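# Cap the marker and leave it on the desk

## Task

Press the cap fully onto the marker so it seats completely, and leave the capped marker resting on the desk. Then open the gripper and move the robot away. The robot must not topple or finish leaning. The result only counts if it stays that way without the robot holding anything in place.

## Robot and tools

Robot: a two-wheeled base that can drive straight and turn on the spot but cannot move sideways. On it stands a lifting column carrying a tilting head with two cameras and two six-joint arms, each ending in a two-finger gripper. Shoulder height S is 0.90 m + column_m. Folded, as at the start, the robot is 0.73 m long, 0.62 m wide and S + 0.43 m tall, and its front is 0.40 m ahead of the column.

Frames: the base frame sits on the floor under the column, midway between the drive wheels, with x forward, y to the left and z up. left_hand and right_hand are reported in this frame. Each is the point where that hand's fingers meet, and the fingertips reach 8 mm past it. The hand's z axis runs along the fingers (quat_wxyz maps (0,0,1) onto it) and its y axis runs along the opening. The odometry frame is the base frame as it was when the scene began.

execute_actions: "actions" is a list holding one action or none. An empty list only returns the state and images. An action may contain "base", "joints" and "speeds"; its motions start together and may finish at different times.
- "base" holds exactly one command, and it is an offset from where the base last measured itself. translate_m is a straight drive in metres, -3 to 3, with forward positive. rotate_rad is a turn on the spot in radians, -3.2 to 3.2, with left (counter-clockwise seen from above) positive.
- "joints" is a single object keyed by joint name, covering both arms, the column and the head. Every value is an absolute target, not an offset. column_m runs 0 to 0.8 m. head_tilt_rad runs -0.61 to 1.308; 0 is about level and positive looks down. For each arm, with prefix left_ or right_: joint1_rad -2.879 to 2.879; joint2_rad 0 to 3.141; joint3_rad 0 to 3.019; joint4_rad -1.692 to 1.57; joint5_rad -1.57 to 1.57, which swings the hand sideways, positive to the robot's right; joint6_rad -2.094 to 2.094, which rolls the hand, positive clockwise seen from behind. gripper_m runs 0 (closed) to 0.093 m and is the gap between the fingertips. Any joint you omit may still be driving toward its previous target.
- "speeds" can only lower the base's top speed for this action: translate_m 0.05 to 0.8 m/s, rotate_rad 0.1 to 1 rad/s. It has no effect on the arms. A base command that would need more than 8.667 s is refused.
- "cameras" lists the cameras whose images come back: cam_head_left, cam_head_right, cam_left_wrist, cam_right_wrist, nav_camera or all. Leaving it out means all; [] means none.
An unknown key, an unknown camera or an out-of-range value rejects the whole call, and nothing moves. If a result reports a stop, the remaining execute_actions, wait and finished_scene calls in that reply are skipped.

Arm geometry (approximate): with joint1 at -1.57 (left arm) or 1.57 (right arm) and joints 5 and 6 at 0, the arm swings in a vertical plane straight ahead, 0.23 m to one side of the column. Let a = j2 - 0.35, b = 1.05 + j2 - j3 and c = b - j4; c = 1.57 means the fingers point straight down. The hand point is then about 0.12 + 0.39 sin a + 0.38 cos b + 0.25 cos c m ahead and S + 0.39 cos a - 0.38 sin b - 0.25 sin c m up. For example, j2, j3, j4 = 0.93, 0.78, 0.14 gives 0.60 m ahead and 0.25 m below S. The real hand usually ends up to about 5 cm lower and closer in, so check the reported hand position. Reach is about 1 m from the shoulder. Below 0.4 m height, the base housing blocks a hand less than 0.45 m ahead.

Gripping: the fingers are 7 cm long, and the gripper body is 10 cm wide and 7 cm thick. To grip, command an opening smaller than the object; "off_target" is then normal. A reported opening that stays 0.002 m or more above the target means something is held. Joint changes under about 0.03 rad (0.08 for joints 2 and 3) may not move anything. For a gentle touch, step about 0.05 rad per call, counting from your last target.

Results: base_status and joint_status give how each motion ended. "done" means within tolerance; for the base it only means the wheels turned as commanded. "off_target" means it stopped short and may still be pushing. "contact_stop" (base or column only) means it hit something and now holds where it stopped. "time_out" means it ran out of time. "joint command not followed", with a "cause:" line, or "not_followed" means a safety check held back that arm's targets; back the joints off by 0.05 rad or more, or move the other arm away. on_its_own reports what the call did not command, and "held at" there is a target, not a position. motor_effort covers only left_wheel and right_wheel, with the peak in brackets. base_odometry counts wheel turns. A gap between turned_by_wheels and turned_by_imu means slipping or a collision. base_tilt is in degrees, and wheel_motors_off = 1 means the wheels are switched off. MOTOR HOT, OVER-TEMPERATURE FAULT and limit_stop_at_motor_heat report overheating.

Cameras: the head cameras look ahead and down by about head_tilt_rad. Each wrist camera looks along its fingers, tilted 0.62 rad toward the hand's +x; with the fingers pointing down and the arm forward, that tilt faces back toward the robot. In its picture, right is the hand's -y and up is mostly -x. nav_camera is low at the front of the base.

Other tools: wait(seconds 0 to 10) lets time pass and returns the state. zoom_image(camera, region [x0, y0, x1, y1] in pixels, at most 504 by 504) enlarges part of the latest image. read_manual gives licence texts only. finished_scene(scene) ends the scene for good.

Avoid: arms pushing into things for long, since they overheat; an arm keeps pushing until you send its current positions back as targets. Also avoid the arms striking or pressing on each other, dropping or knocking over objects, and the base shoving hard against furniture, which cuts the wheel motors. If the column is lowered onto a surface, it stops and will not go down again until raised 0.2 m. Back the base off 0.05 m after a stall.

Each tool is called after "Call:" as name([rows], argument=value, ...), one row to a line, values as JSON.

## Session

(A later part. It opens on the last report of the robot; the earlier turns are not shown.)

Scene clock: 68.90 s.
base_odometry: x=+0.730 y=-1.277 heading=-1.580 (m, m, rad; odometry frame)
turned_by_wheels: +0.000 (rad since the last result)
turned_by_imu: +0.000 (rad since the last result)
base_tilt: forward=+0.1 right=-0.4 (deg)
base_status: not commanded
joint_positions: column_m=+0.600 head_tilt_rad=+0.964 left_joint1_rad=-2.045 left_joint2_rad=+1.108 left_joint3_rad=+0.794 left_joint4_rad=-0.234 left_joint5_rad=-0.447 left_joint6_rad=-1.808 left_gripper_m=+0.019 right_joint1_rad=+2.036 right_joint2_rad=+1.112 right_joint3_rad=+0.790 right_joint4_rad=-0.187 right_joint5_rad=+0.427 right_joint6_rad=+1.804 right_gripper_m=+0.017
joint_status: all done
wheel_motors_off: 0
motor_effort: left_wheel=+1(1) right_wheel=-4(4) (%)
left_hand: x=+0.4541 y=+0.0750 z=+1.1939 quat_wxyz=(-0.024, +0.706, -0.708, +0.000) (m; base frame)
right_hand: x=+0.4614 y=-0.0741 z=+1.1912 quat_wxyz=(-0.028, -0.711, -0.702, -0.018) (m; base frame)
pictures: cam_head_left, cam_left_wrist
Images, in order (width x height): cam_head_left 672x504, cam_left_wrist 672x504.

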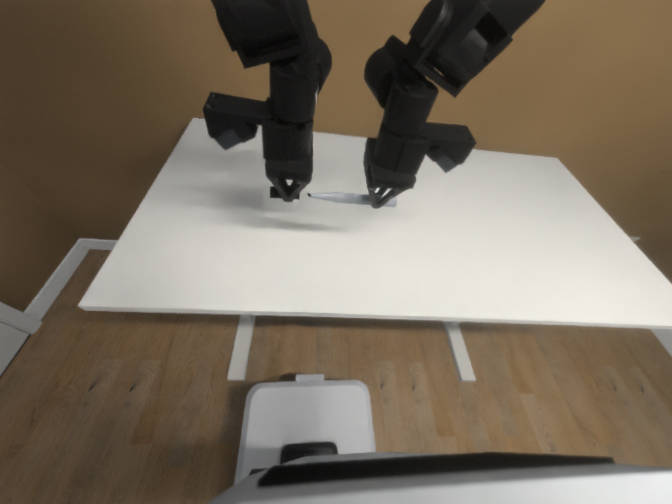

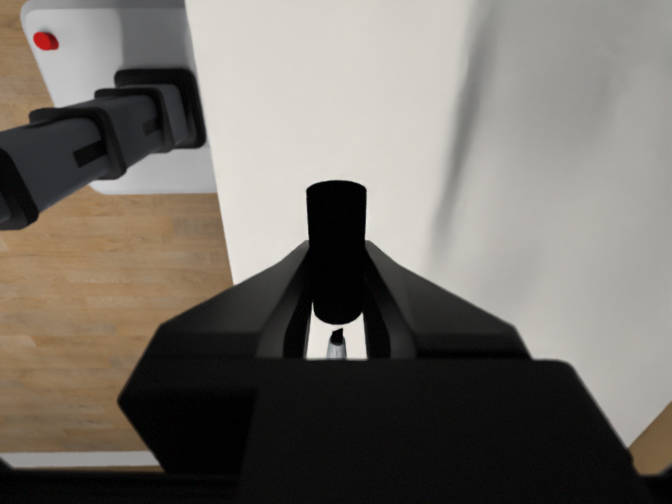

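Call:
execute_actions([
  {"joints":{"left_joint1_rad":-2.1,"left_joint5_rad":-0.49,"left_joint6_rad":-1.85,"right_joint1_rad":2.1,"right_joint5_rad":0.48,"right_joint6_rad":1.85}},
], cameras=["cam_head_left","cam_left_wrist"])

Call:
zoom_image(camera="cam_head_left", region=[250,150,410,230])

Scene clock: 69.70 s.
base_odometry: x=+0.730 y=-1.277 heading=-1.580 (m, m, rad; odometry frame)
turned_by_wheels: +0.000 (rad since the last result)
turned_by_imu: +0.000 (rad since the last result)
base_tilt: forward=+0.0 right=-0.4 (deg)
base_status: not commanded
joint_positions: column_m=+0.600 head_tilt_rad=+0.964 left_joint1_rad=-2.092 left_joint2_rad=+1.108 left_joint3_rad=+0.794 left_joint4_rad=-0.234 left_joint5_rad=-0.487 left_joint6_rad=-1.838 left_gripper_m=+0.019 right_joint1_rad=+2.095 right_joint2_rad=+1.112 right_joint3_rad=+0.790 right_joint4_rad=-0.187 right_joint5_rad=+0.477 right_joint6_rad=+1.833 right_gripper_m=+0.017
joint_status: all done
wheel_motors_off: 0
motor_effort: left_wheel=+1(0) right_wheel=-4(4) (%)
left_hand: x=+0.4521 y=+0.0603 z=+1.2007 quat_wxyz=(-0.026, +0.709, -0.705, +0.005) (m; base frame)
right_hand: x=+0.4587 y=-0.0558 z=+1.1995 quat_wxyz=(-0.030, -0.713, -0.701, -0.024) (m; base frame)
pictures: cam_head_left, cam_left_wrist
Images, in order (width x height): cam_head_left 672x504, cam_left_wrist 672x504.

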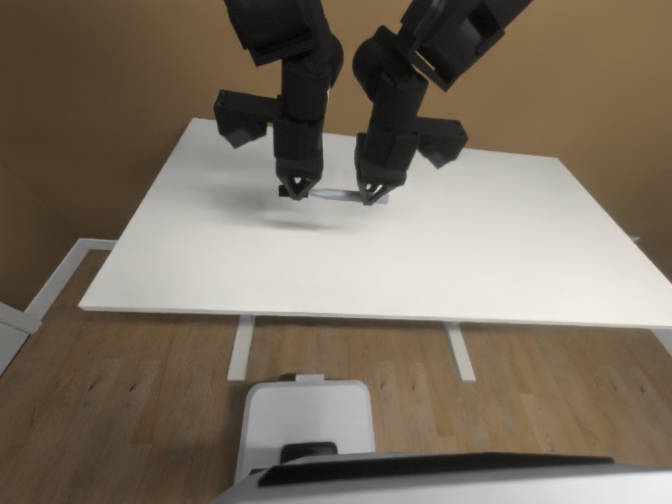

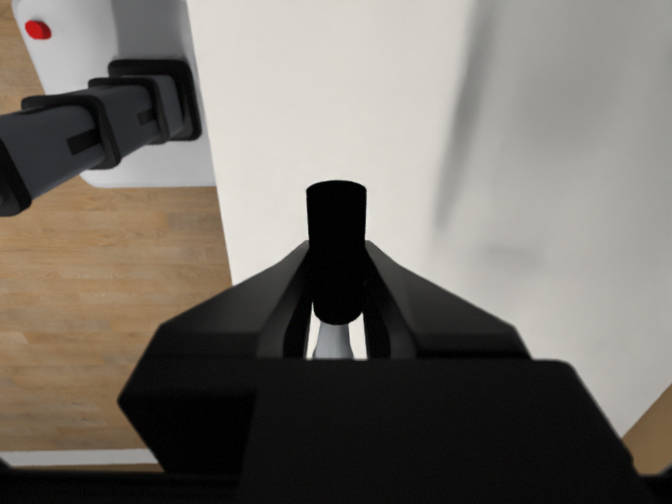

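Region (250, 150, 410, 230) of cam_head_left's 672x504 image, scaled by 3.150, with more detail than that image has.

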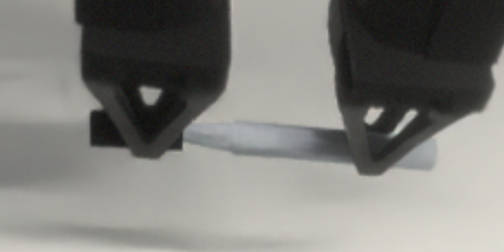

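Call:
execute_actions([
  {"joints":{"left_joint5_rad":-0.41,"right_joint5_rad":0.40}},
], cameras=["cam_head_left"])

Call:
zoom_image(camera="cam_head_left", region=[250,150,410,230])

Scene clock: 70.53 s.
base_odometry: x=+0.730 y=-1.277 heading=-1.580 (m, m, rad; odometry frame)
turned_by_wheels: +0.000 (rad since the last result)
turned_by_imu: +0.000 (rad since the last result)
base_tilt: forward=+0.0 right=-0.4 (deg)
base_status: not commanded
joint_positions: column_m=+0.600 head_tilt_rad=+0.964 left_joint1_rad=-2.092 left_joint2_rad=+1.105 left_joint3_rad=+0.794 left_joint4_rad=-0.234 left_joint5_rad=-0.418 left_joint6_rad=-1.838 left_gripper_m=+0.019 right_joint1_rad=+2.095 right_joint2_rad=+1.112 right_joint3_rad=+0.790 right_joint4_rad=-0.186 right_joint5_rad=+0.418 right_joint6_rad=+1.843 right_gripper_m=+0.017
joint_status: all done
wheel_motors_off: 0
motor_effort: left_wheel=+1(0) right_wheel=-4(4) (%)
left_hand: x=+0.4501 y=+0.0491 z=+1.2016 quat_wxyz=(+0.003, +0.709, -0.705, +0.024) (m; base frame)
right_hand: x=+0.4564 y=-0.0458 z=+1.1996 quat_wxyz=(-0.005, -0.715, -0.698, -0.040) (m; base frame)
pictures: cam_head_left
Images, in order (width x height): cam_head_left 672x504.

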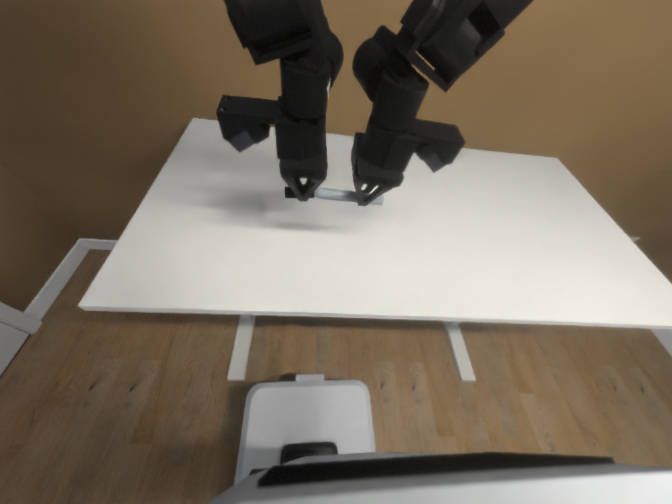

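Region (250, 150, 410, 230) of cam_head_left's 672x504 image, scaled by 3.150, with more detail than that image has.

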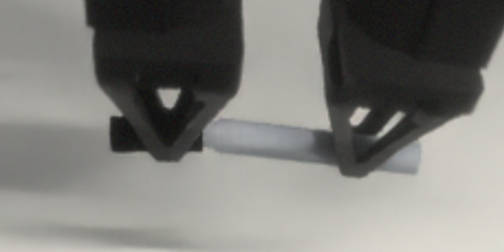

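Call:
execute_actions([
  {"joints":{"left_joint5_rad":-0.35,"right_joint5_rad":0.33}},
], cameras=["cam_head_left","cam_left_wrist"])

Call:
zoom_image(camera="cam_head_left", region=[270,160,390,220])

Scene clock: 72.37 s.
base_odometry: x=+0.730 y=-1.277 heading=-1.580 (m, m, rad; odometry frame)
turned_by_wheels: +0.000 (rad since the last result)
turned_by_imu: +0.000 (rad since the last result)
base_tilt: forward=+0.1 right=-0.3 (deg)
base_status: not commanded
joint_positions: column_m=+0.600 head_tilt_rad=+0.964 left_joint1_rad=-2.092 left_joint2_rad=+1.101 left_joint3_rad=+0.791 left_joint4_rad=-0.234 left_joint5_rad=-0.381 left_joint6_rad=-1.838 left_gripper_m=+0.019 right_joint1_rad=+2.081 right_joint2_rad=+1.112 right_joint3_rad=+0.790 right_joint4_rad=-0.186 right_joint5_rad=+0.364 right_joint6_rad=+1.843 right_gripper_m=+0.017
joint_status: left_joint5_rad time_out (moved +0.038 of +0.068); right_joint5_rad time_out (moved -0.054 of -0.088)
wheel_motors_off: 0
on_its_own: left_joint5_rad reads -0.381 and still pushes toward -0.350 since a time_out; right_joint5_rad reads +0.364 and still pushes toward +0.330 since a time_out
motor_effort: left_wheel=+2(2) right_wheel=-5(5) (%)
left_hand: x=+0.4481 y=+0.0435 z=+1.2028 quat_wxyz=(+0.019, +0.708, -0.705, +0.033) (m; base frame)
right_hand: x=+0.4554 y=-0.0431 z=+1.1979 quat_wxyz=(+0.014, -0.717, -0.696, -0.049) (m; base frame)
pictures: cam_head_left, cam_left_wrist
Images, in order (width x height): cam_head_left 672x504, cam_left_wrist 672x504.

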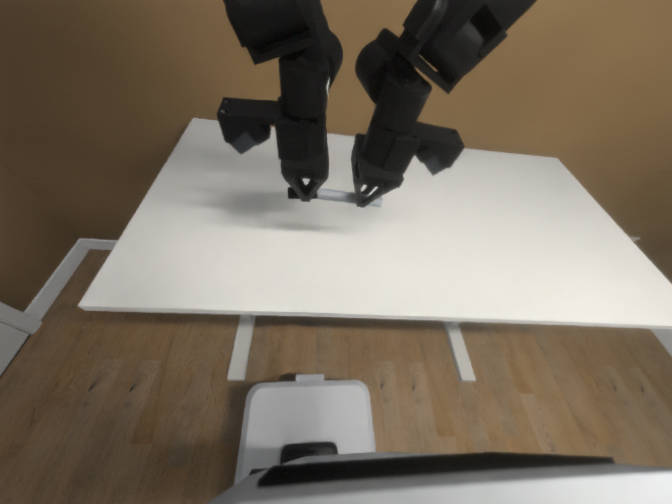

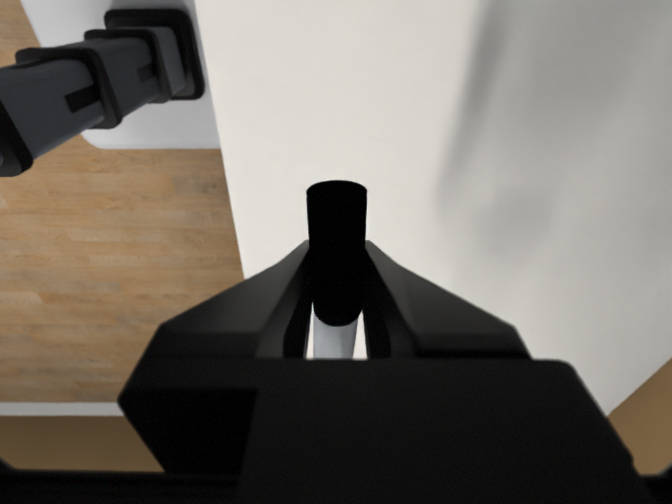

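Region (270, 160, 390, 220) of cam_head_left's 672x504 image, scaled by 4.200, with more detail than that image has.

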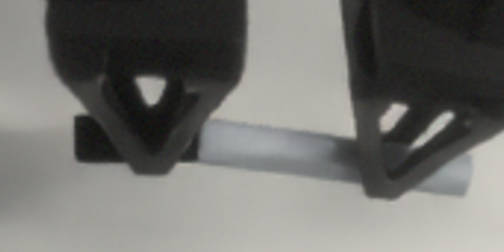

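Call:
execute_actions([
  {"joints":{"left_joint5_rad":-0.28,"right_joint5_rad":0.26}},
], cameras=["cam_left_wrist"])

Call:
zoom_image(camera="cam_left_wrist", region=[280,280,400,365])

Scene clock: 74.33 s.
base_odometry: x=+0.730 y=-1.277 heading=-1.580 (m, m, rad; odometry frame)
turned_by_wheels: +0.000 (rad since the last result)
turned_by_imu: +0.000 (rad since the last result)
base_tilt: forward=+0.0 right=-0.5 (deg)
base_status: not commanded
joint_positions: column_m=+0.600 head_tilt_rad=+0.964 left_joint1_rad=-2.071 left_joint2_rad=+1.101 left_joint3_rad=+0.789 left_joint4_rad=-0.234 left_joint5_rad=-0.329 left_joint6_rad=-1.838 left_gripper_m=+0.019 right_joint1_rad=+2.066 right_joint2_rad=+1.112 right_joint3_rad=+0.790 right_joint4_rad=-0.186 right_joint5_rad=+0.309 right_joint6_rad=+1.843 right_gripper_m=+0.017
joint_status: left_joint5_rad time_out (moved +0.052 of +0.101); right_joint5_rad time_out (moved -0.055 of -0.104)
wheel_motors_off: 0
on_its_own: left_joint5_rad reads -0.329 and still pushes toward -0.280 since a time_out; right_joint5_rad reads +0.309 and still pushes toward +0.260 since a time_out
motor_effort: left_wheel=+2(0) right_wheel=-4(5) (%)
left_hand: x=+0.4467 y=+0.0445 z=+1.2002 quat_wxyz=(+0.035, +0.711, -0.701, +0.039) (m; base frame)
right_hand: x=+0.4545 y=-0.0408 z=+1.1964 quat_wxyz=(+0.033, -0.718, -0.693, -0.058) (m; base frame)
pictures: cam_left_wrist
Images, in order (width x height): cam_left_wrist 672x504.

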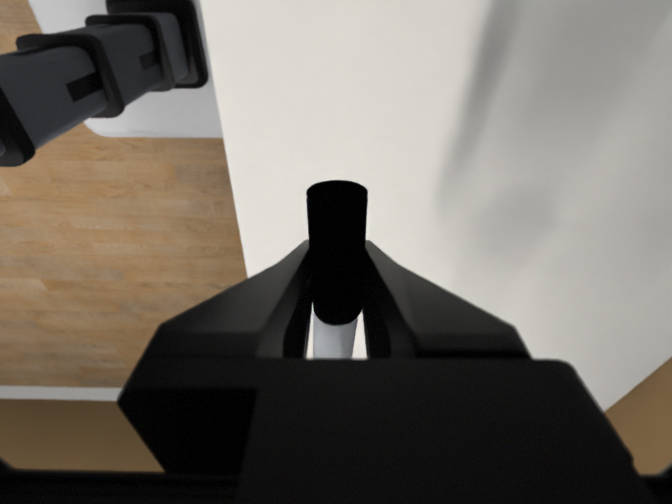

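Region (280, 280, 400, 365) of cam_left_wrist's 672x504 image, scaled by 4.200, with more detail than that image has; it fills the top 357 rows of this view, and the rest is white.

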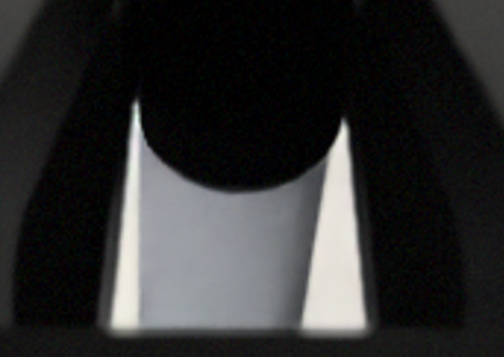

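Call:
execute_actions([
  {"joints":{"left_gripper_m":0.06,"left_joint5_rad":-0.33,"right_joint5_rad":0.31}},
], cameras=[])

Call:
execute_actions([
  {"joints":{"left_joint3_rad":1.1,"left_joint4_rad":-0.5}},
], cameras=[])

Call:
execute_actions([
  {"joints":{"left_joint1_rad":-1.57,"left_joint5_rad":0,"right_joint5_rad":0.44}},
], cameras=[])

Call:
execute_actions([
  {"joints":{"column_m":0.385}},
], cameras=["cam_head_left","cam_right_wrist"])

Scene clock: 75.13 s.
base_odometry: x=+0.730 y=-1.277 heading=-1.580 (m, m, rad; odometry frame)
turned_by_wheels: +0.000 (rad since the last result)
turned_by_imu: +0.000 (rad since the last result)
base_tilt: forward=+0.0 right=-0.5 (deg)
base_status: not commanded
joint_positions: column_m=+0.600 head_tilt_rad=+0.964 left_joint1_rad=-2.085 left_joint2_rad=+1.101 left_joint3_rad=+0.789 left_joint4_rad=-0.234 left_joint5_rad=-0.330 left_joint6_rad=-1.838 left_gripper_m=+0.060 right_joint1_rad=+2.086 right_joint2_rad=+1.112 right_joint3_rad=+0.790 right_joint4_rad=-0.186 right_joint5_rad=+0.311 right_joint6_rad=+1.843 right_gripper_m=+0.017
joint_status: all done
wheel_motors_off: 0
motor_effort: left_wheel=+1(2) right_wheel=-5(5) (%)
left_hand: x=+0.4455 y=+0.0386 z=+1.2023 quat_wxyz=(+0.039, +0.709, -0.703, +0.043) (m; base frame)
right_hand: x=+0.4527 y=-0.0319 z=+1.1997 quat_wxyz=(+0.039, -0.714, -0.696, -0.064) (m; base frame)
pictures: none
No camera images: the call's "cameras" was empty. Leave "cameras" out to get every camera's image.

Scene clock: 76.10 s.
base_odometry: x=+0.730 y=-1.277 heading=-1.580 (m, m, rad; odometry frame)
turned_by_wheels: +0.000 (rad since the last result)
turned_by_imu: +0.000 (rad since the last result)
base_tilt: forward=+0.0 right=-0.5 (deg)
base_status: not commanded
joint_positions: column_m=+0.600 head_tilt_rad=+0.964 left_joint1_rad=-2.085 left_joint2_rad=+1.110 left_joint3_rad=+1.034 left_joint4_rad=-0.517 left_joint5_rad=-0.339 left_joint6_rad=-1.839 left_gripper_m=+0.060 right_joint1_rad=+2.086 right_joint2_rad=+1.070 right_joint3_rad=+0.834 right_joint4_rad=-0.158 right_joint5_rad=+0.331 right_joint6_rad=+1.872 right_gripper_m=+0.017
joint_status: all done
wheel_motors_off: 0
motor_effort: left_wheel=+2(2) right_wheel=-6(6) (%)
left_hand: x=+0.5214 y=+0.0328 z=+1.2310 quat_wxyz=(+0.046, +0.703, -0.710, +0.022) (m; base frame)
right_hand: x=+0.4995 y=-0.0329 z=+1.2205 quat_wxyz=(+0.006, -0.737, -0.668, -0.104) (m; base frame)
pictures: none
No camera images: the call's "cameras" was empty. Leave "cameras" out to get every camera's image.

Scene clock: 77.23 s.
base_odometry: x=+0.730 y=-1.277 heading=-1.580 (m, m, rad; odometry frame)
turned_by_wheels: +0.000 (rad since the last result)
turned_by_imu: +0.000 (rad since the last result)
base_tilt: forward=+0.1 right=-0.3 (deg)
base_status: not commanded
joint_positions: column_m=+0.600 head_tilt_rad=+0.964 left_joint1_rad=-1.568 left_joint2_rad=+1.110 left_joint3_rad=+1.084 left_joint4_rad=-0.513 left_joint5_rad=-0.003 left_joint6_rad=-1.840 left_gripper_m=+0.060 right_joint1_rad=+2.090 right_joint2_rad=+1.092 right_joint3_rad=+0.803 right_joint4_rad=-0.174 right_joint5_rad=+0.440 right_joint6_rad=+1.866 right_gripper_m=+0.017
joint_status: all done
wheel_motors_off: 0
motor_effort: left_wheel=+3(3) right_wheel=-6(6) (%)
left_hand: x=+0.5689 y=+0.2266 z=+1.1987 quat_wxyz=(+0.002, +0.796, -0.605, -0.008) (m; base frame)
right_hand: x=+0.4742 y=-0.0513 z=+1.2073 quat_wxyz=(-0.025, -0.730, -0.681, -0.050) (m; base frame)
pictures: none
No camera images: the call's "cameras" was empty. Leave "cameras" out to get every camera's image.

Scene clock: 77.53 s.
base_odometry: x=+0.730 y=-1.277 heading=-1.580 (m, m, rad; odometry frame)
turned_by_wheels: +0.000 (rad since the last result)
turned_by_imu: +0.000 (rad since the last result)
base_tilt: forward=+0.0 right=-0.5 (deg)
base_status: not commanded
joint_positions: column_m=+0.600 head_tilt_rad=+0.964 left_joint1_rad=-1.568 left_joint2_rad=+1.110 left_joint3_rad=+1.084 left_joint4_rad=-0.513 left_joint5_rad=-0.003 left_joint6_rad=-1.840 left_gripper_m=+0.060 right_joint1_rad=+2.090 right_joint2_rad=+1.092 right_joint3_rad=+0.803 right_joint4_rad=-0.174 right_joint5_rad=+0.440 right_joint6_rad=+1.866 right_gripper_m=+0.017
joint_status: column_m contact_stop (moved +0.000 of -0.215)
wheel_motors_off: 0
on_its_own: column_m is held at +0.600, not at your +0.385, since a contact_stop
motor_effort: left_wheel=+2(3) right_wheel=-6(6) (%)
left_hand: x=+0.5689 y=+0.2266 z=+1.1987 quat_wxyz=(+0.002, +0.796, -0.605, -0.008) (m; base frame)
right_hand: x=+0.4742 y=-0.0513 z=+1.2073 quat_wxyz=(-0.025, -0.730, -0.681, -0.050) (m; base frame)
pictures: cam_head_left, cam_right_wrist
Images, in order (width x height): cam_head_left 672x504, cam_right_wrist 672x504.

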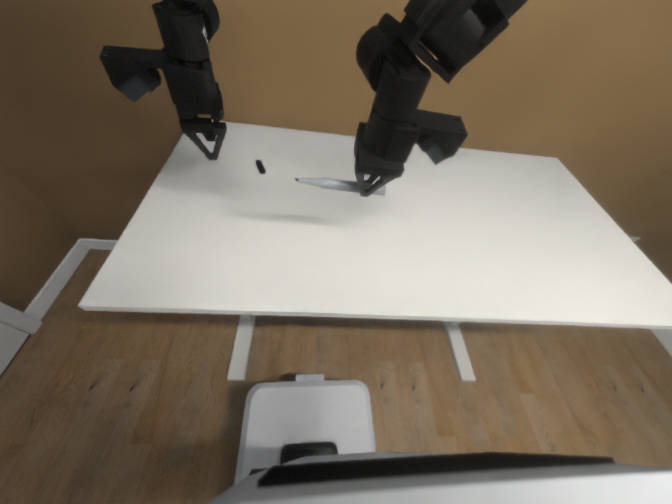

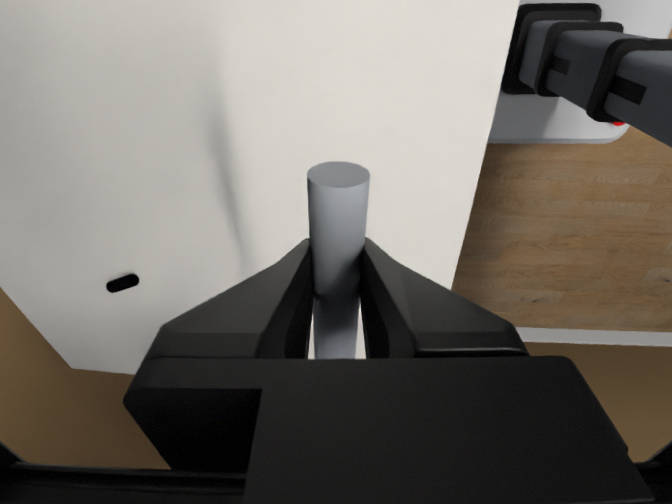

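Call:
execute_actions([
  {"base":{"translate_m":0.1},"joints":{"left_joint1_rad":-1.70,"left_joint2_rad":1.7,"left_joint3_rad":1.85,"left_joint4_rad":-0.67,"left_joint5_rad":-0.12,"left_joint6_rad":0,"right_joint1_rad":1.7,"right_joint5_rad":0.12,"right_joint6_rad":1.64,"right_joint3_rad":0.9}},
], cameras=["cam_head_left","cam_left_wrist"])

Scene clock: 79.87 s.
base_odometry: x=+0.729 y=-1.377 heading=-1.581 (m, m, rad; odometry frame)
turned_by_wheels: -0.001 (rad since the last result)
turned_by_imu: -0.001 (rad since the last result)
base_tilt: forward=+0.1 right=-0.4 (deg)
base_status: done
joint_positions: column_m=+0.600 head_tilt_rad=+0.963 left_joint1_rad=-1.707 left_joint2_rad=+1.703 left_joint3_rad=+1.829 left_joint4_rad=-0.660 left_joint5_rad=-0.117 left_joint6_rad=-0.011 left_gripper_m=+0.060 right_joint1_rad=+1.697 right_joint2_rad=+1.094 right_joint3_rad=+0.888 right_joint4_rad=-0.179 right_joint5_rad=+0.123 right_joint6_rad=+1.655 right_gripper_m=+0.017
joint_status: all done
wheel_motors_off: 0
on_its_own: column_m is held at +0.600, not at your +0.385, since a contact_stop
motor_effort: left_wheel=+0(44) right_wheel=+1(38) (%)
left_hand: x=+0.7264 y=+0.1454 z=+1.0384 quat_wxyz=(+0.003, -0.029, -1.000, +0.000) (m; base frame)
right_hand: x=+0.5379 y=-0.1825 z=+1.1803 quat_wxyz=(-0.051, -0.719, -0.692, -0.049) (m; base frame)
pictures: cam_head_left, cam_left_wrist
Images, in order (width x height): cam_head_left 672x504, cam_left_wrist 672x504.

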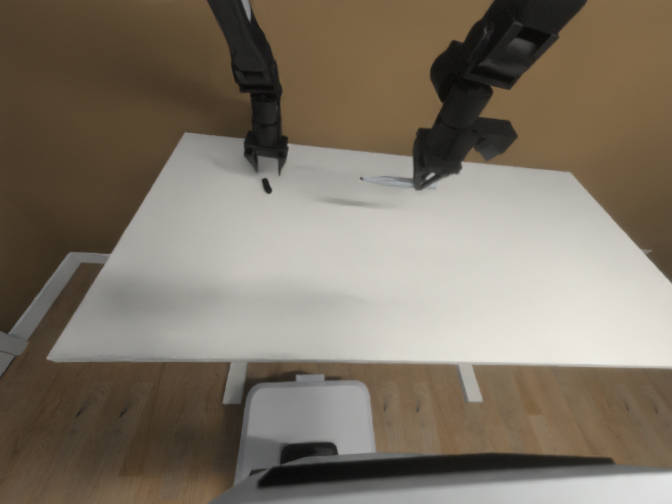

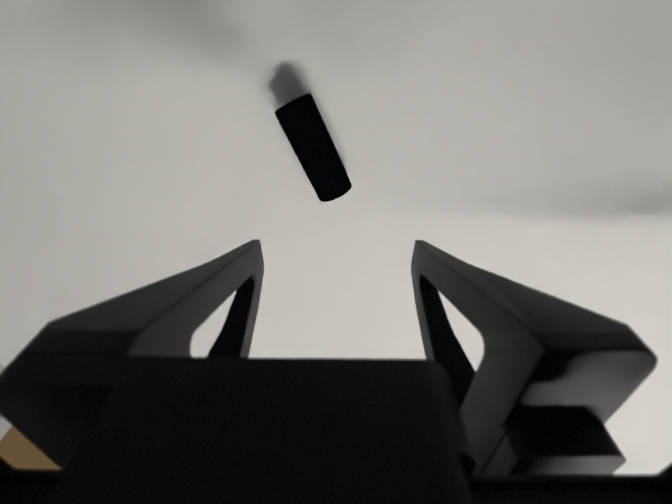

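Call:
execute_actions([
  {"base":{"translate_m":0.02},"joints":{"left_joint1_rad":-1.67,"left_joint6_rad":-0.37,"left_joint2_rad":1.8}},
], cameras=["cam_left_wrist"])

Scene clock: 81.10 s.
base_odometry: x=+0.729 y=-1.397 heading=-1.582 (m, m, rad; odometry frame)
turned_by_wheels: -0.001 (rad since the last result)
turned_by_imu: -0.001 (rad since the last result)
base_tilt: forward=+0.1 right=-0.4 (deg)
base_status: done
joint_positions: column_m=+0.600 head_tilt_rad=+0.963 left_joint1_rad=-1.677 left_joint2_rad=+1.810 left_joint3_rad=+1.835 left_joint4_rad=-0.660 left_joint5_rad=-0.118 left_joint6_rad=-0.359 left_gripper_m=+0.060 right_joint1_rad=+1.697 right_joint2_rad=+1.095 right_joint3_rad=+0.893 right_joint4_rad=-0.179 right_joint5_rad=+0.123 right_joint6_rad=+1.655 right_gripper_m=+0.017
joint_status: all done
wheel_motors_off: 0
on_its_own: column_m is held at +0.600, not at your +0.385, since a contact_stop
motor_effort: left_wheel=+1(34) right_wheel=+1(43) (%)
left_hand: x=+0.6772 y=+0.1644 z=+0.9759 quat_wxyz=(+0.050, +0.146, -0.988, -0.024) (m; base frame)
right_hand: x=+0.5409 y=-0.1823 z=+1.1805 quat_wxyz=(-0.053, -0.719, -0.692, -0.051) (m; base frame)
pictures: cam_left_wrist
Images, in order (width x height): cam_left_wrist 672x504.

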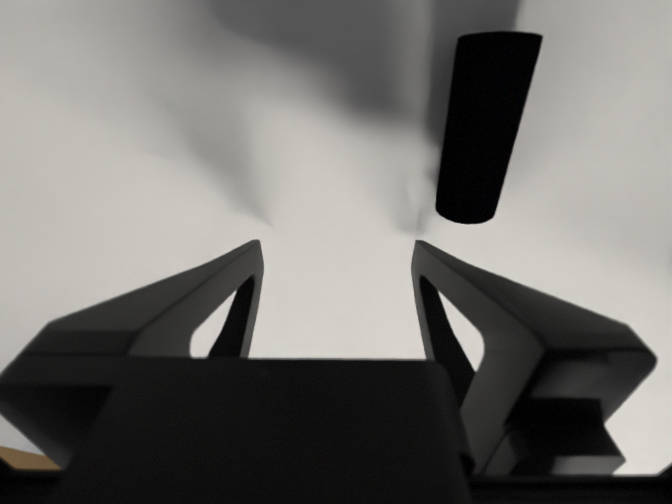

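Call:
execute_actions([
  {"joints":{"left_joint2_rad":1.72,"left_joint1_rad":-1.72,"left_joint5_rad":-0.14}},
], cameras=[])

Call:
execute_actions([
  {"base":{"translate_m":0.055}},
], cameras=[])

Call:
execute_actions([
  {"joints":{"left_joint2_rad":1.78}},
], cameras=["cam_left_wrist","cam_head_left"])

Scene clock: 82.20 s.
base_odometry: x=+0.729 y=-1.397 heading=-1.582 (m, m, rad; odometry frame)
turned_by_wheels: +0.000 (rad since the last result)
turned_by_imu: +0.000 (rad since the last result)
base_tilt: forward=+0.1 right=-0.4 (deg)
base_status: not commanded
joint_positions: column_m=+0.600 head_tilt_rad=+0.963 left_joint1_rad=-1.716 left_joint2_rad=+1.707 left_joint3_rad=+1.836 left_joint4_rad=-0.660 left_joint5_rad=-0.138 left_joint6_rad=-0.359 left_gripper_m=+0.060 right_joint1_rad=+1.697 right_joint2_rad=+1.095 right_joint3_rad=+0.893 right_joint4_rad=-0.179 right_joint5_rad=+0.123 right_joint6_rad=+1.655 right_gripper_m=+0.017
joint_status: all done
wheel_motors_off: 0
on_its_own: column_m is held at +0.600, not at your +0.385, since a contact_stop
motor_effort: left_wheel=+1(0) right_wheel=+1(1) (%)
left_hand: x=+0.7281 y=+0.1420 z=+1.0382 quat_wxyz=(+0.000, +0.142, -0.990, -0.006) (m; base frame)
right_hand: x=+0.5409 y=-0.1823 z=+1.1805 quat_wxyz=(-0.053, -0.719, -0.692, -0.051) (m; base frame)
pictures: none
No camera images: the call's "cameras" was empty. Leave "cameras" out to get every camera's image.

Scene clock: 83.53 s.
base_odometry: x=+0.728 y=-1.452 heading=-1.582 (m, m, rad; odometry frame)
turned_by_wheels: -0.001 (rad since the last result)
turned_by_imu: -0.001 (rad since the last result)
base_tilt: forward=+0.1 right=-0.5 (deg)
base_status: done
joint_positions: column_m=+0.600 head_tilt_rad=+0.963 left_joint1_rad=-1.716 left_joint2_rad=+1.708 left_joint3_rad=+1.837 left_joint4_rad=-0.660 left_joint5_rad=-0.138 left_joint6_rad=-0.359 left_gripper_m=+0.060 right_joint1_rad=+1.697 right_joint2_rad=+1.097 right_joint3_rad=+0.896 right_joint4_rad=-0.179 right_joint5_rad=+0.123 right_joint6_rad=+1.655 right_gripper_m=+0.017
joint_status: not commanded
wheel_motors_off: 0
on_its_own: column_m is held at +0.600, not at your +0.385, since a contact_stop
motor_effort: left_wheel=-1(35) right_wheel=+1(42) (%)
left_hand: x=+0.7284 y=+0.1419 z=+1.0380 quat_wxyz=(+0.000, +0.142, -0.990, -0.006) (m; base frame)
right_hand: x=+0.5421 y=-0.1822 z=+1.1805 quat_wxyz=(-0.053, -0.719, -0.692, -0.051) (m; base frame)
pictures: none
No camera images: the call's "cameras" was empty. Leave "cameras" out to get every camera's image.

Scene clock: 84.40 s.
base_odometry: x=+0.728 y=-1.452 heading=-1.582 (m, m, rad; odometry frame)
turned_by_wheels: +0.000 (rad since the last result)
turned_by_imu: +0.000 (rad since the last result)
base_tilt: forward=+0.0 right=-0.4 (deg)
base_status: not commanded
joint_positions: column_m=+0.600 head_tilt_rad=+0.963 left_joint1_rad=-1.716 left_joint2_rad=+1.787 left_joint3_rad=+1.837 left_joint4_rad=-0.660 left_joint5_rad=-0.138 left_joint6_rad=-0.359 left_gripper_m=+0.060 right_joint1_rad=+1.697 right_joint2_rad=+1.097 right_joint3_rad=+0.896 right_joint4_rad=-0.179 right_joint5_rad=+0.123 right_joint6_rad=+1.655 right_gripper_m=+0.017
joint_status: all done
wheel_motors_off: 0
on_its_own: column_m is held at +0.600, not at your +0.385, since a contact_stop
motor_effort: left_wheel=+0(0) right_wheel=+1(2) (%)
left_hand: x=+0.6897 y=+0.1389 z=+0.9920 quat_wxyz=(+0.038, +0.137, -0.990, -0.014) (m; base frame)
right_hand: x=+0.5421 y=-0.1822 z=+1.1805 quat_wxyz=(-0.053, -0.719, -0.692, -0.051) (m; base frame)
pictures: cam_head_left, cam_left_wrist
Images, in order (width x height): cam_head_left 672x504, cam_left_wrist 672x504.

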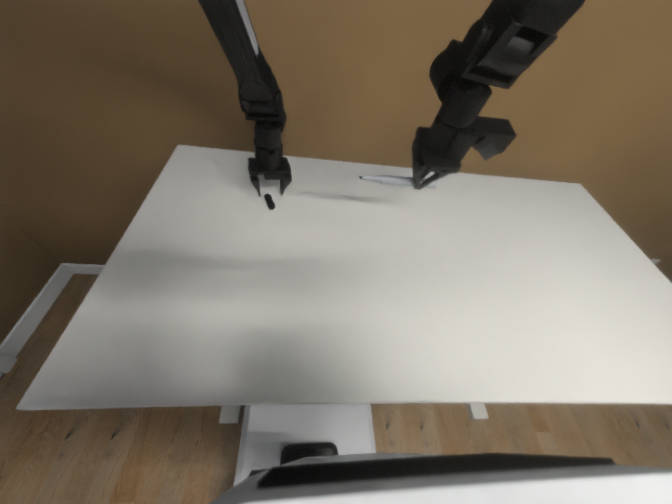

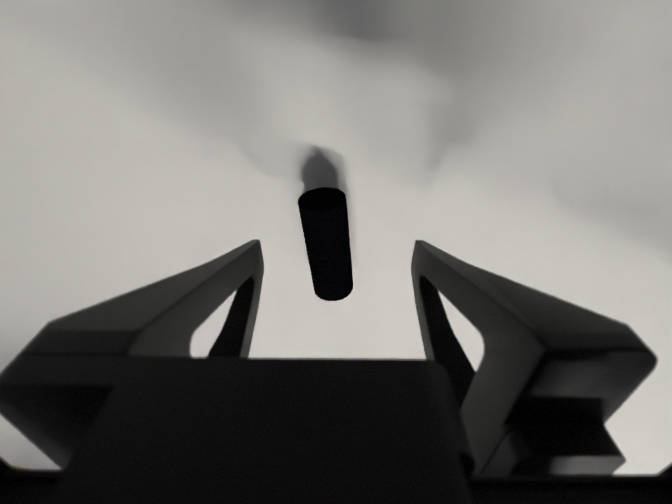

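Call:
execute_actions([
  {"joints":{"left_joint2_rad":1.83,"left_joint4_rad":-0.60}},
], cameras=["cam_left_wrist"])

Call:
execute_actions([
  {"joints":{"left_gripper_m":0.0}},
], cameras=["cam_left_wrist"])

Call:
zoom_image(camera="cam_left_wrist", region=[280,160,400,360])

Scene clock: 85.27 s.
base_odometry: x=+0.728 y=-1.452 heading=-1.582 (m, m, rad; odometry frame)
turned_by_wheels: +0.000 (rad since the last result)
turned_by_imu: +0.000 (rad since the last result)
base_tilt: forward=+0.0 right=-0.4 (deg)
base_status: not commanded
joint_positions: column_m=+0.600 head_tilt_rad=+0.963 left_joint1_rad=-1.716 left_joint2_rad=+1.825 left_joint3_rad=+1.837 left_joint4_rad=-0.612 left_joint5_rad=-0.138 left_joint6_rad=-0.359 left_gripper_m=+0.060 right_joint1_rad=+1.697 right_joint2_rad=+1.097 right_joint3_rad=+0.896 right_joint4_rad=-0.179 right_joint5_rad=+0.123 right_joint6_rad=+1.655 right_gripper_m=+0.017
joint_status: all done
wheel_motors_off: 0
on_its_own: column_m is held at +0.600, not at your +0.385, since a contact_stop
motor_effort: left_wheel=+0(0) right_wheel=+1(1) (%)
left_hand: x=+0.6812 y=+0.1367 z=+0.9699 quat_wxyz=(+0.033, +0.138, -0.990, -0.013) (m; base frame)
right_hand: x=+0.5421 y=-0.1822 z=+1.1805 quat_wxyz=(-0.053, -0.719, -0.692, -0.051) (m; base frame)
pictures: cam_left_wrist
Images, in order (width x height): cam_left_wrist 672x504.

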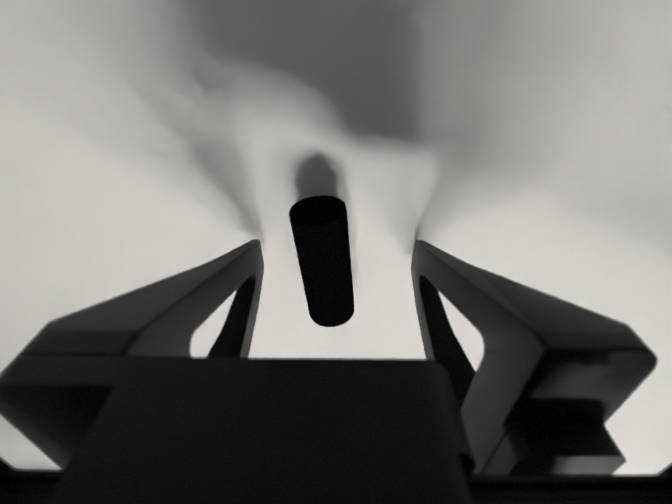

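Scene clock: 85.90 s.
base_odometry: x=+0.728 y=-1.452 heading=-1.582 (m, m, rad; odometry frame)
turned_by_wheels: +0.000 (rad since the last result)
turned_by_imu: +0.000 (rad since the last result)
base_tilt: forward=+0.1 right=-0.4 (deg)
base_status: not commanded
joint_positions: column_m=+0.600 head_tilt_rad=+0.963 left_joint1_rad=-1.716 left_joint2_rad=+1.825 left_joint3_rad=+1.837 left_joint4_rad=-0.612 left_joint5_rad=-0.138 left_joint6_rad=-0.359 left_gripper_m=+0.018 right_joint1_rad=+1.697 right_joint2_rad=+1.097 right_joint3_rad=+0.896 right_joint4_rad=-0.179 right_joint5_rad=+0.123 right_joint6_rad=+1.655 right_gripper_m=+0.017
joint_status: left_gripper_m off_target (ended at +0.018, target +0.000)
wheel_motors_off: 0
on_its_own: column_m is held at +0.600, not at your +0.385, since a contact_stop
motor_effort: left_wheel=-1(1) right_wheel=+1(1) (%)
left_hand: x=+0.6813 y=+0.1368 z=+0.9699 quat_wxyz=(+0.033, +0.138, -0.990, -0.013) (m; base frame)
right_hand: x=+0.5421 y=-0.1822 z=+1.1805 quat_wxyz=(-0.053, -0.719, -0.692, -0.051) (m; base frame)
pictures: cam_left_wrist
Images, in order (width x height): cam_left_wrist 672x504.

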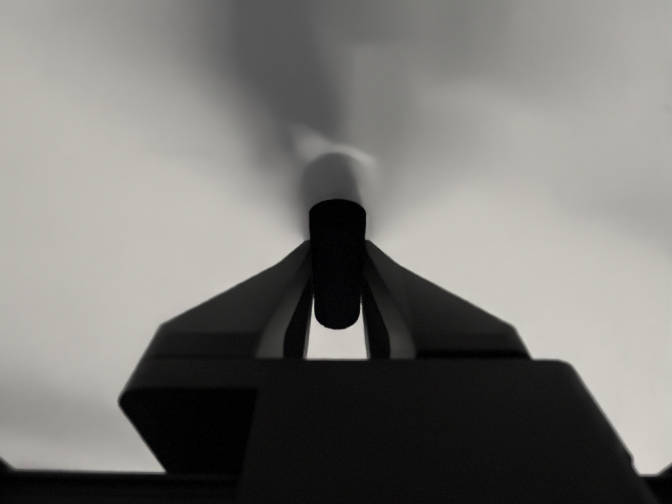

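Region (280, 160, 400, 360) of cam_left_wrist's 672x504 image, scaled by 2.520, with more detail than that image has; it fills the left 302 columns of this view, and the rest is white.

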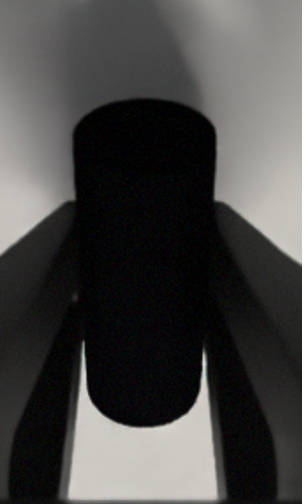

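Call:
execute_actions([
  {"joints":{"column_m":0.8}},
], cameras=[])

Call:
execute_actions([
  {"base":{"translate_m":-0.17},"joints":{"left_joint1_rad":-1.57,"left_joint2_rad":0.93,"left_joint3_rad":0.78,"left_joint4_rad":-0.8,"left_joint5_rad":0,"left_joint6_rad":1.57}},
], cameras=["cam_left_wrist"])

Call:
zoom_image(camera="cam_left_wrist", region=[280,180,400,360])

Scene clock: 89.23 s.
base_odometry: x=+0.728 y=-1.452 heading=-1.582 (m, m, rad; odometry frame)
turned_by_wheels: +0.000 (rad since the last result)
turned_by_imu: -0.001 (rad since the last result)
base_tilt: forward=+0.0 right=-0.4 (deg)
base_status: not commanded
joint_positions: column_m=+0.800 head_tilt_rad=+0.963 left_joint1_rad=-1.716 left_joint2_rad=+1.825 left_joint3_rad=+1.837 left_joint4_rad=-0.612 left_joint5_rad=-0.138 left_joint6_rad=-0.359 left_gripper_m=+0.018 right_joint1_rad=+1.697 right_joint2_rad=+1.097 right_joint3_rad=+0.896 right_joint4_rad=-0.179 right_joint5_rad=+0.123 right_joint6_rad=+1.655 right_gripper_m=+0.017
joint_status: all done
wheel_motors_off: 0
motor_effort: left_wheel=-1(1) right_wheel=+1(1) (%)
left_hand: x=+0.6813 y=+0.1368 z=+1.1699 quat_wxyz=(+0.033, +0.138, -0.990, -0.013) (m; base frame)
right_hand: x=+0.5421 y=-0.1822 z=+1.3805 quat_wxyz=(-0.053, -0.719, -0.692, -0.051) (m; base frame)
pictures: none
No camera images: the call's "cameras" was empty. Leave "cameras" out to get every camera's image.

Scene clock: 91.17 s.
base_odometry: x=+0.730 y=-1.282 heading=-1.582 (m, m, rad; odometry frame)
turned_by_wheels: +0.001 (rad since the last result)
turned_by_imu: +0.000 (rad since the last result)
base_tilt: forward=+0.1 right=-0.5 (deg)
base_status: done
joint_positions: column_m=+0.800 head_tilt_rad=+0.963 left_joint1_rad=-1.560 left_joint2_rad=+0.933 left_joint3_rad=+0.768 left_joint4_rad=-0.793 left_joint5_rad=-0.002 left_joint6_rad=+1.559 left_gripper_m=+0.018 right_joint1_rad=+1.697 right_joint2_rad=+1.097 right_joint3_rad=+0.896 right_joint4_rad=-0.179 right_joint5_rad=+0.123 right_joint6_rad=+1.655 right_gripper_m=+0.017
joint_status: all done
wheel_motors_off: 0
motor_effort: left_wheel=+1(36) right_wheel=-2(52) (%)
left_hand: x=+0.3675 y=+0.2288 z=+1.4418 quat_wxyz=(+0.157, -0.684, -0.697, +0.148) (m; base frame)
right_hand: x=+0.5419 y=-0.1822 z=+1.3804 quat_wxyz=(-0.053, -0.718, -0.692, -0.051) (m; base frame)
pictures: cam_left_wrist
Images, in order (width x height): cam_left_wrist 672x504.

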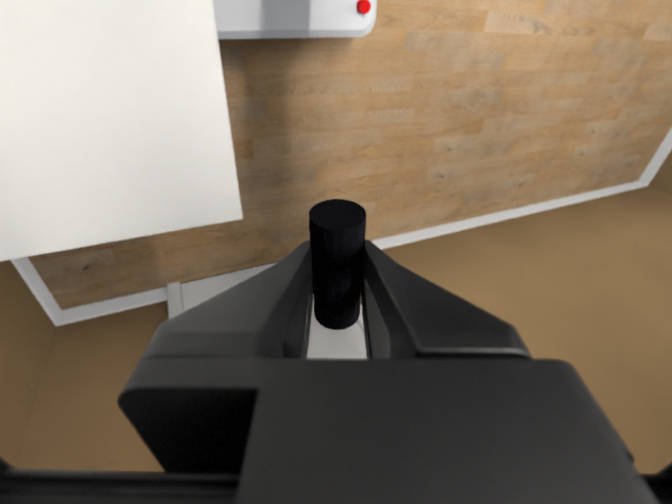

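Region (280, 180, 400, 360) of cam_left_wrist's 672x504 image, scaled by 2.800, with more detail than that image has.

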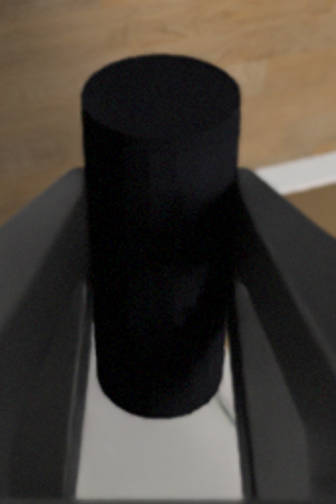

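Call:
execute_actions([
  {"joints":{"column_m":0.6,"left_joint1_rad":-1.97,"left_joint2_rad":1.1,"left_joint3_rad":0.8,"left_joint4_rad":-0.22,"left_joint5_rad":-0.37,"left_joint6_rad":-1.78,"right_joint1_rad":1.97,"right_joint2_rad":1.1,"right_joint3_rad":0.8,"right_joint4_rad":-0.18,"right_joint5_rad":0.37,"right_joint6_rad":1.78}},
], cameras=[])

Call:
execute_actions([
  {"joints":{"left_joint1_rad":-2.04,"left_joint5_rad":-0.43,"left_joint6_rad":-1.82,"right_joint1_rad":2.03,"right_joint5_rad":0.42,"right_joint6_rad":1.82}},
], cameras=["cam_head_left","cam_left_wrist"])

Call:
zoom_image(camera="cam_head_left", region=[250,150,410,240])

Scene clock: 94.47 s.
base_odometry: x=+0.730 y=-1.282 heading=-1.582 (m, m, rad; odometry frame)
turned_by_wheels: +0.000 (rad since the last result)
turned_by_imu: -0.001 (rad since the last result)
base_tilt: forward=+0.0 right=-0.5 (deg)
base_status: not commanded
joint_positions: column_m=+0.600 head_tilt_rad=+0.963 left_joint1_rad=-1.973 left_joint2_rad=+1.107 left_joint3_rad=+0.792 left_joint4_rad=-0.233 left_joint5_rad=-0.366 left_joint6_rad=-1.769 left_gripper_m=+0.018 right_joint1_rad=+1.977 right_joint2_rad=+1.098 right_joint3_rad=+0.790 right_joint4_rad=-0.180 right_joint5_rad=+0.367 right_joint6_rad=+1.767 right_gripper_m=+0.017
joint_status: all done
wheel_motors_off: 0
motor_effort: left_wheel=+1(3) right_wheel=-3(3) (%)
left_hand: x=+0.4555 y=+0.0945 z=+1.1850 quat_wxyz=(-0.012, +0.704, -0.710, -0.001) (m; base frame)
right_hand: x=+0.4695 y=-0.0922 z=+1.1885 quat_wxyz=(-0.026, -0.710, -0.703, -0.024) (m; base frame)
pictures: none
No camera images: the call's "cameras" was empty. Leave "cameras" out to get every camera's image.

Scene clock: 95.10 s.
base_odometry: x=+0.730 y=-1.282 heading=-1.582 (m, m, rad; odometry frame)
turned_by_wheels: +0.000 (rad since the last result)
turned_by_imu: +0.000 (rad since the last result)
base_tilt: forward=+0.0 right=-0.5 (deg)
base_status: not commanded
joint_positions: column_m=+0.600 head_tilt_rad=+0.963 left_joint1_rad=-2.036 left_joint2_rad=+1.107 left_joint3_rad=+0.792 left_joint4_rad=-0.233 left_joint5_rad=-0.427 left_joint6_rad=-1.808 left_gripper_m=+0.018 right_joint1_rad=+2.024 right_joint2_rad=+1.098 right_joint3_rad=+0.790 right_joint4_rad=-0.180 right_joint5_rad=+0.418 right_joint6_rad=+1.804 right_gripper_m=+0.017
joint_status: all done
wheel_motors_off: 0
motor_effort: left_wheel=+1(2) right_wheel=-3(3) (%)
left_hand: x=+0.4534 y=+0.0759 z=+1.1928 quat_wxyz=(-0.018, +0.708, -0.706, +0.003) (m; base frame)
right_hand: x=+0.4679 y=-0.0788 z=+1.1945 quat_wxyz=(-0.032, -0.716, -0.697, -0.025) (m; base frame)
pictures: cam_head_left, cam_left_wrist
Images, in order (width x height): cam_head_left 672x504, cam_left_wrist 672x504.

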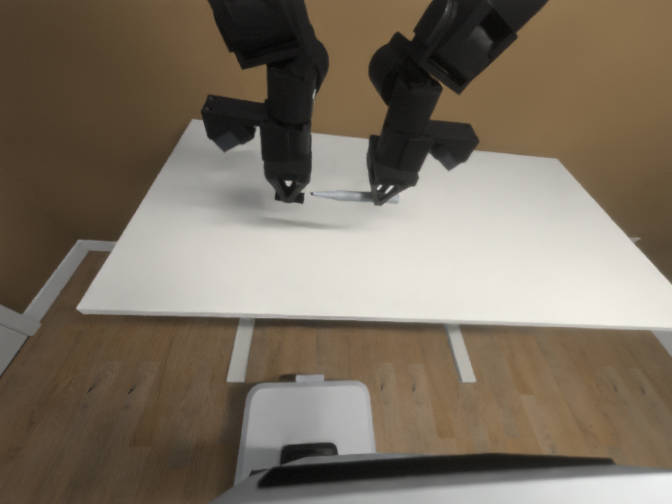

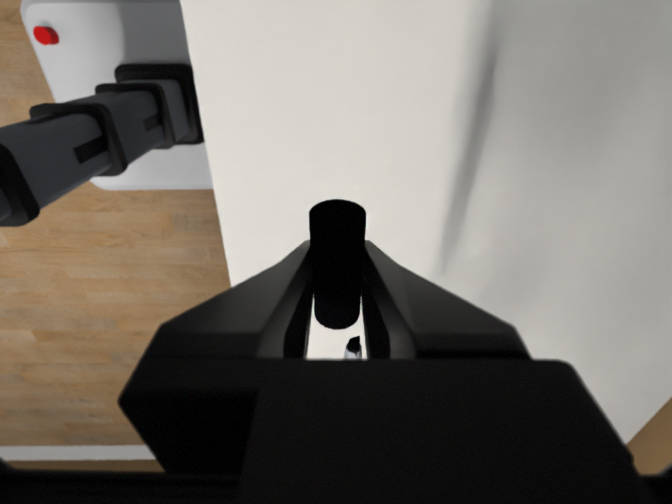

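Region (250, 150, 410, 240) of cam_head_left's 672x504 image, scaled by 3.150, with more detail than that image has; it fills the top 284 rows of this view, and the rest is white.

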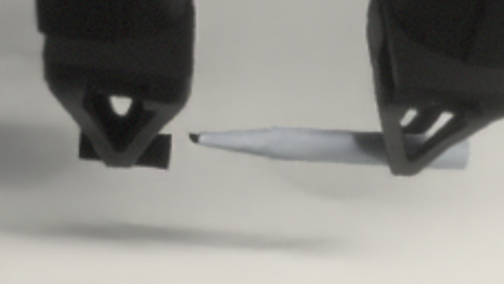

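Call:
execute_actions([
  {"joints":{"right_joint4_rad":-0.21}},
], cameras=["cam_left_wrist","cam_head_left"])

Scene clock: 96.07 s.
base_odometry: x=+0.730 y=-1.282 heading=-1.582 (m, m, rad; odometry frame)
turned_by_wheels: +0.000 (rad since the last result)
turned_by_imu: +0.000 (rad since the last result)
base_tilt: forward=+0.1 right=-0.4 (deg)
base_status: not commanded
joint_positions: column_m=+0.600 head_tilt_rad=+0.963 left_joint1_rad=-2.036 left_joint2_rad=+1.107 left_joint3_rad=+0.792 left_joint4_rad=-0.233 left_joint5_rad=-0.427 left_joint6_rad=-1.808 left_gripper_m=+0.018 right_joint1_rad=+2.024 right_joint2_rad=+1.098 right_joint3_rad=+0.790 right_joint4_rad=-0.205 right_joint5_rad=+0.418 right_joint6_rad=+1.804 right_gripper_m=+0.017
joint_status: all done
wheel_motors_off: 0
motor_effort: left_wheel=+2(3) right_wheel=-3(3) (%)
left_hand: x=+0.4534 y=+0.0759 z=+1.1928 quat_wxyz=(-0.018, +0.708, -0.706, +0.003) (m; base frame)
right_hand: x=+0.4624 y=-0.0800 z=+1.1941 quat_wxyz=(-0.026, -0.713, -0.701, -0.015) (m; base frame)
pictures: cam_head_left, cam_left_wrist
Images, in order (width x height): cam_head_left 672x504, cam_left_wrist 672x504.

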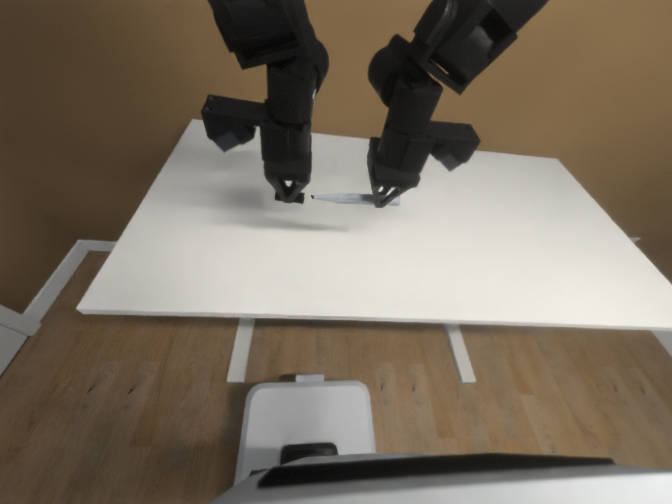

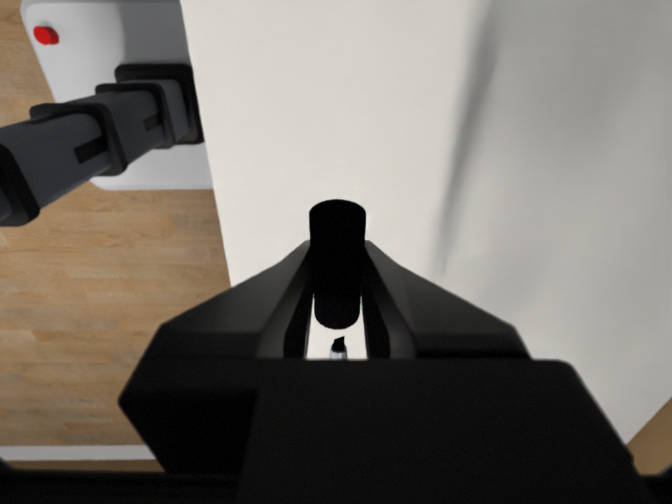

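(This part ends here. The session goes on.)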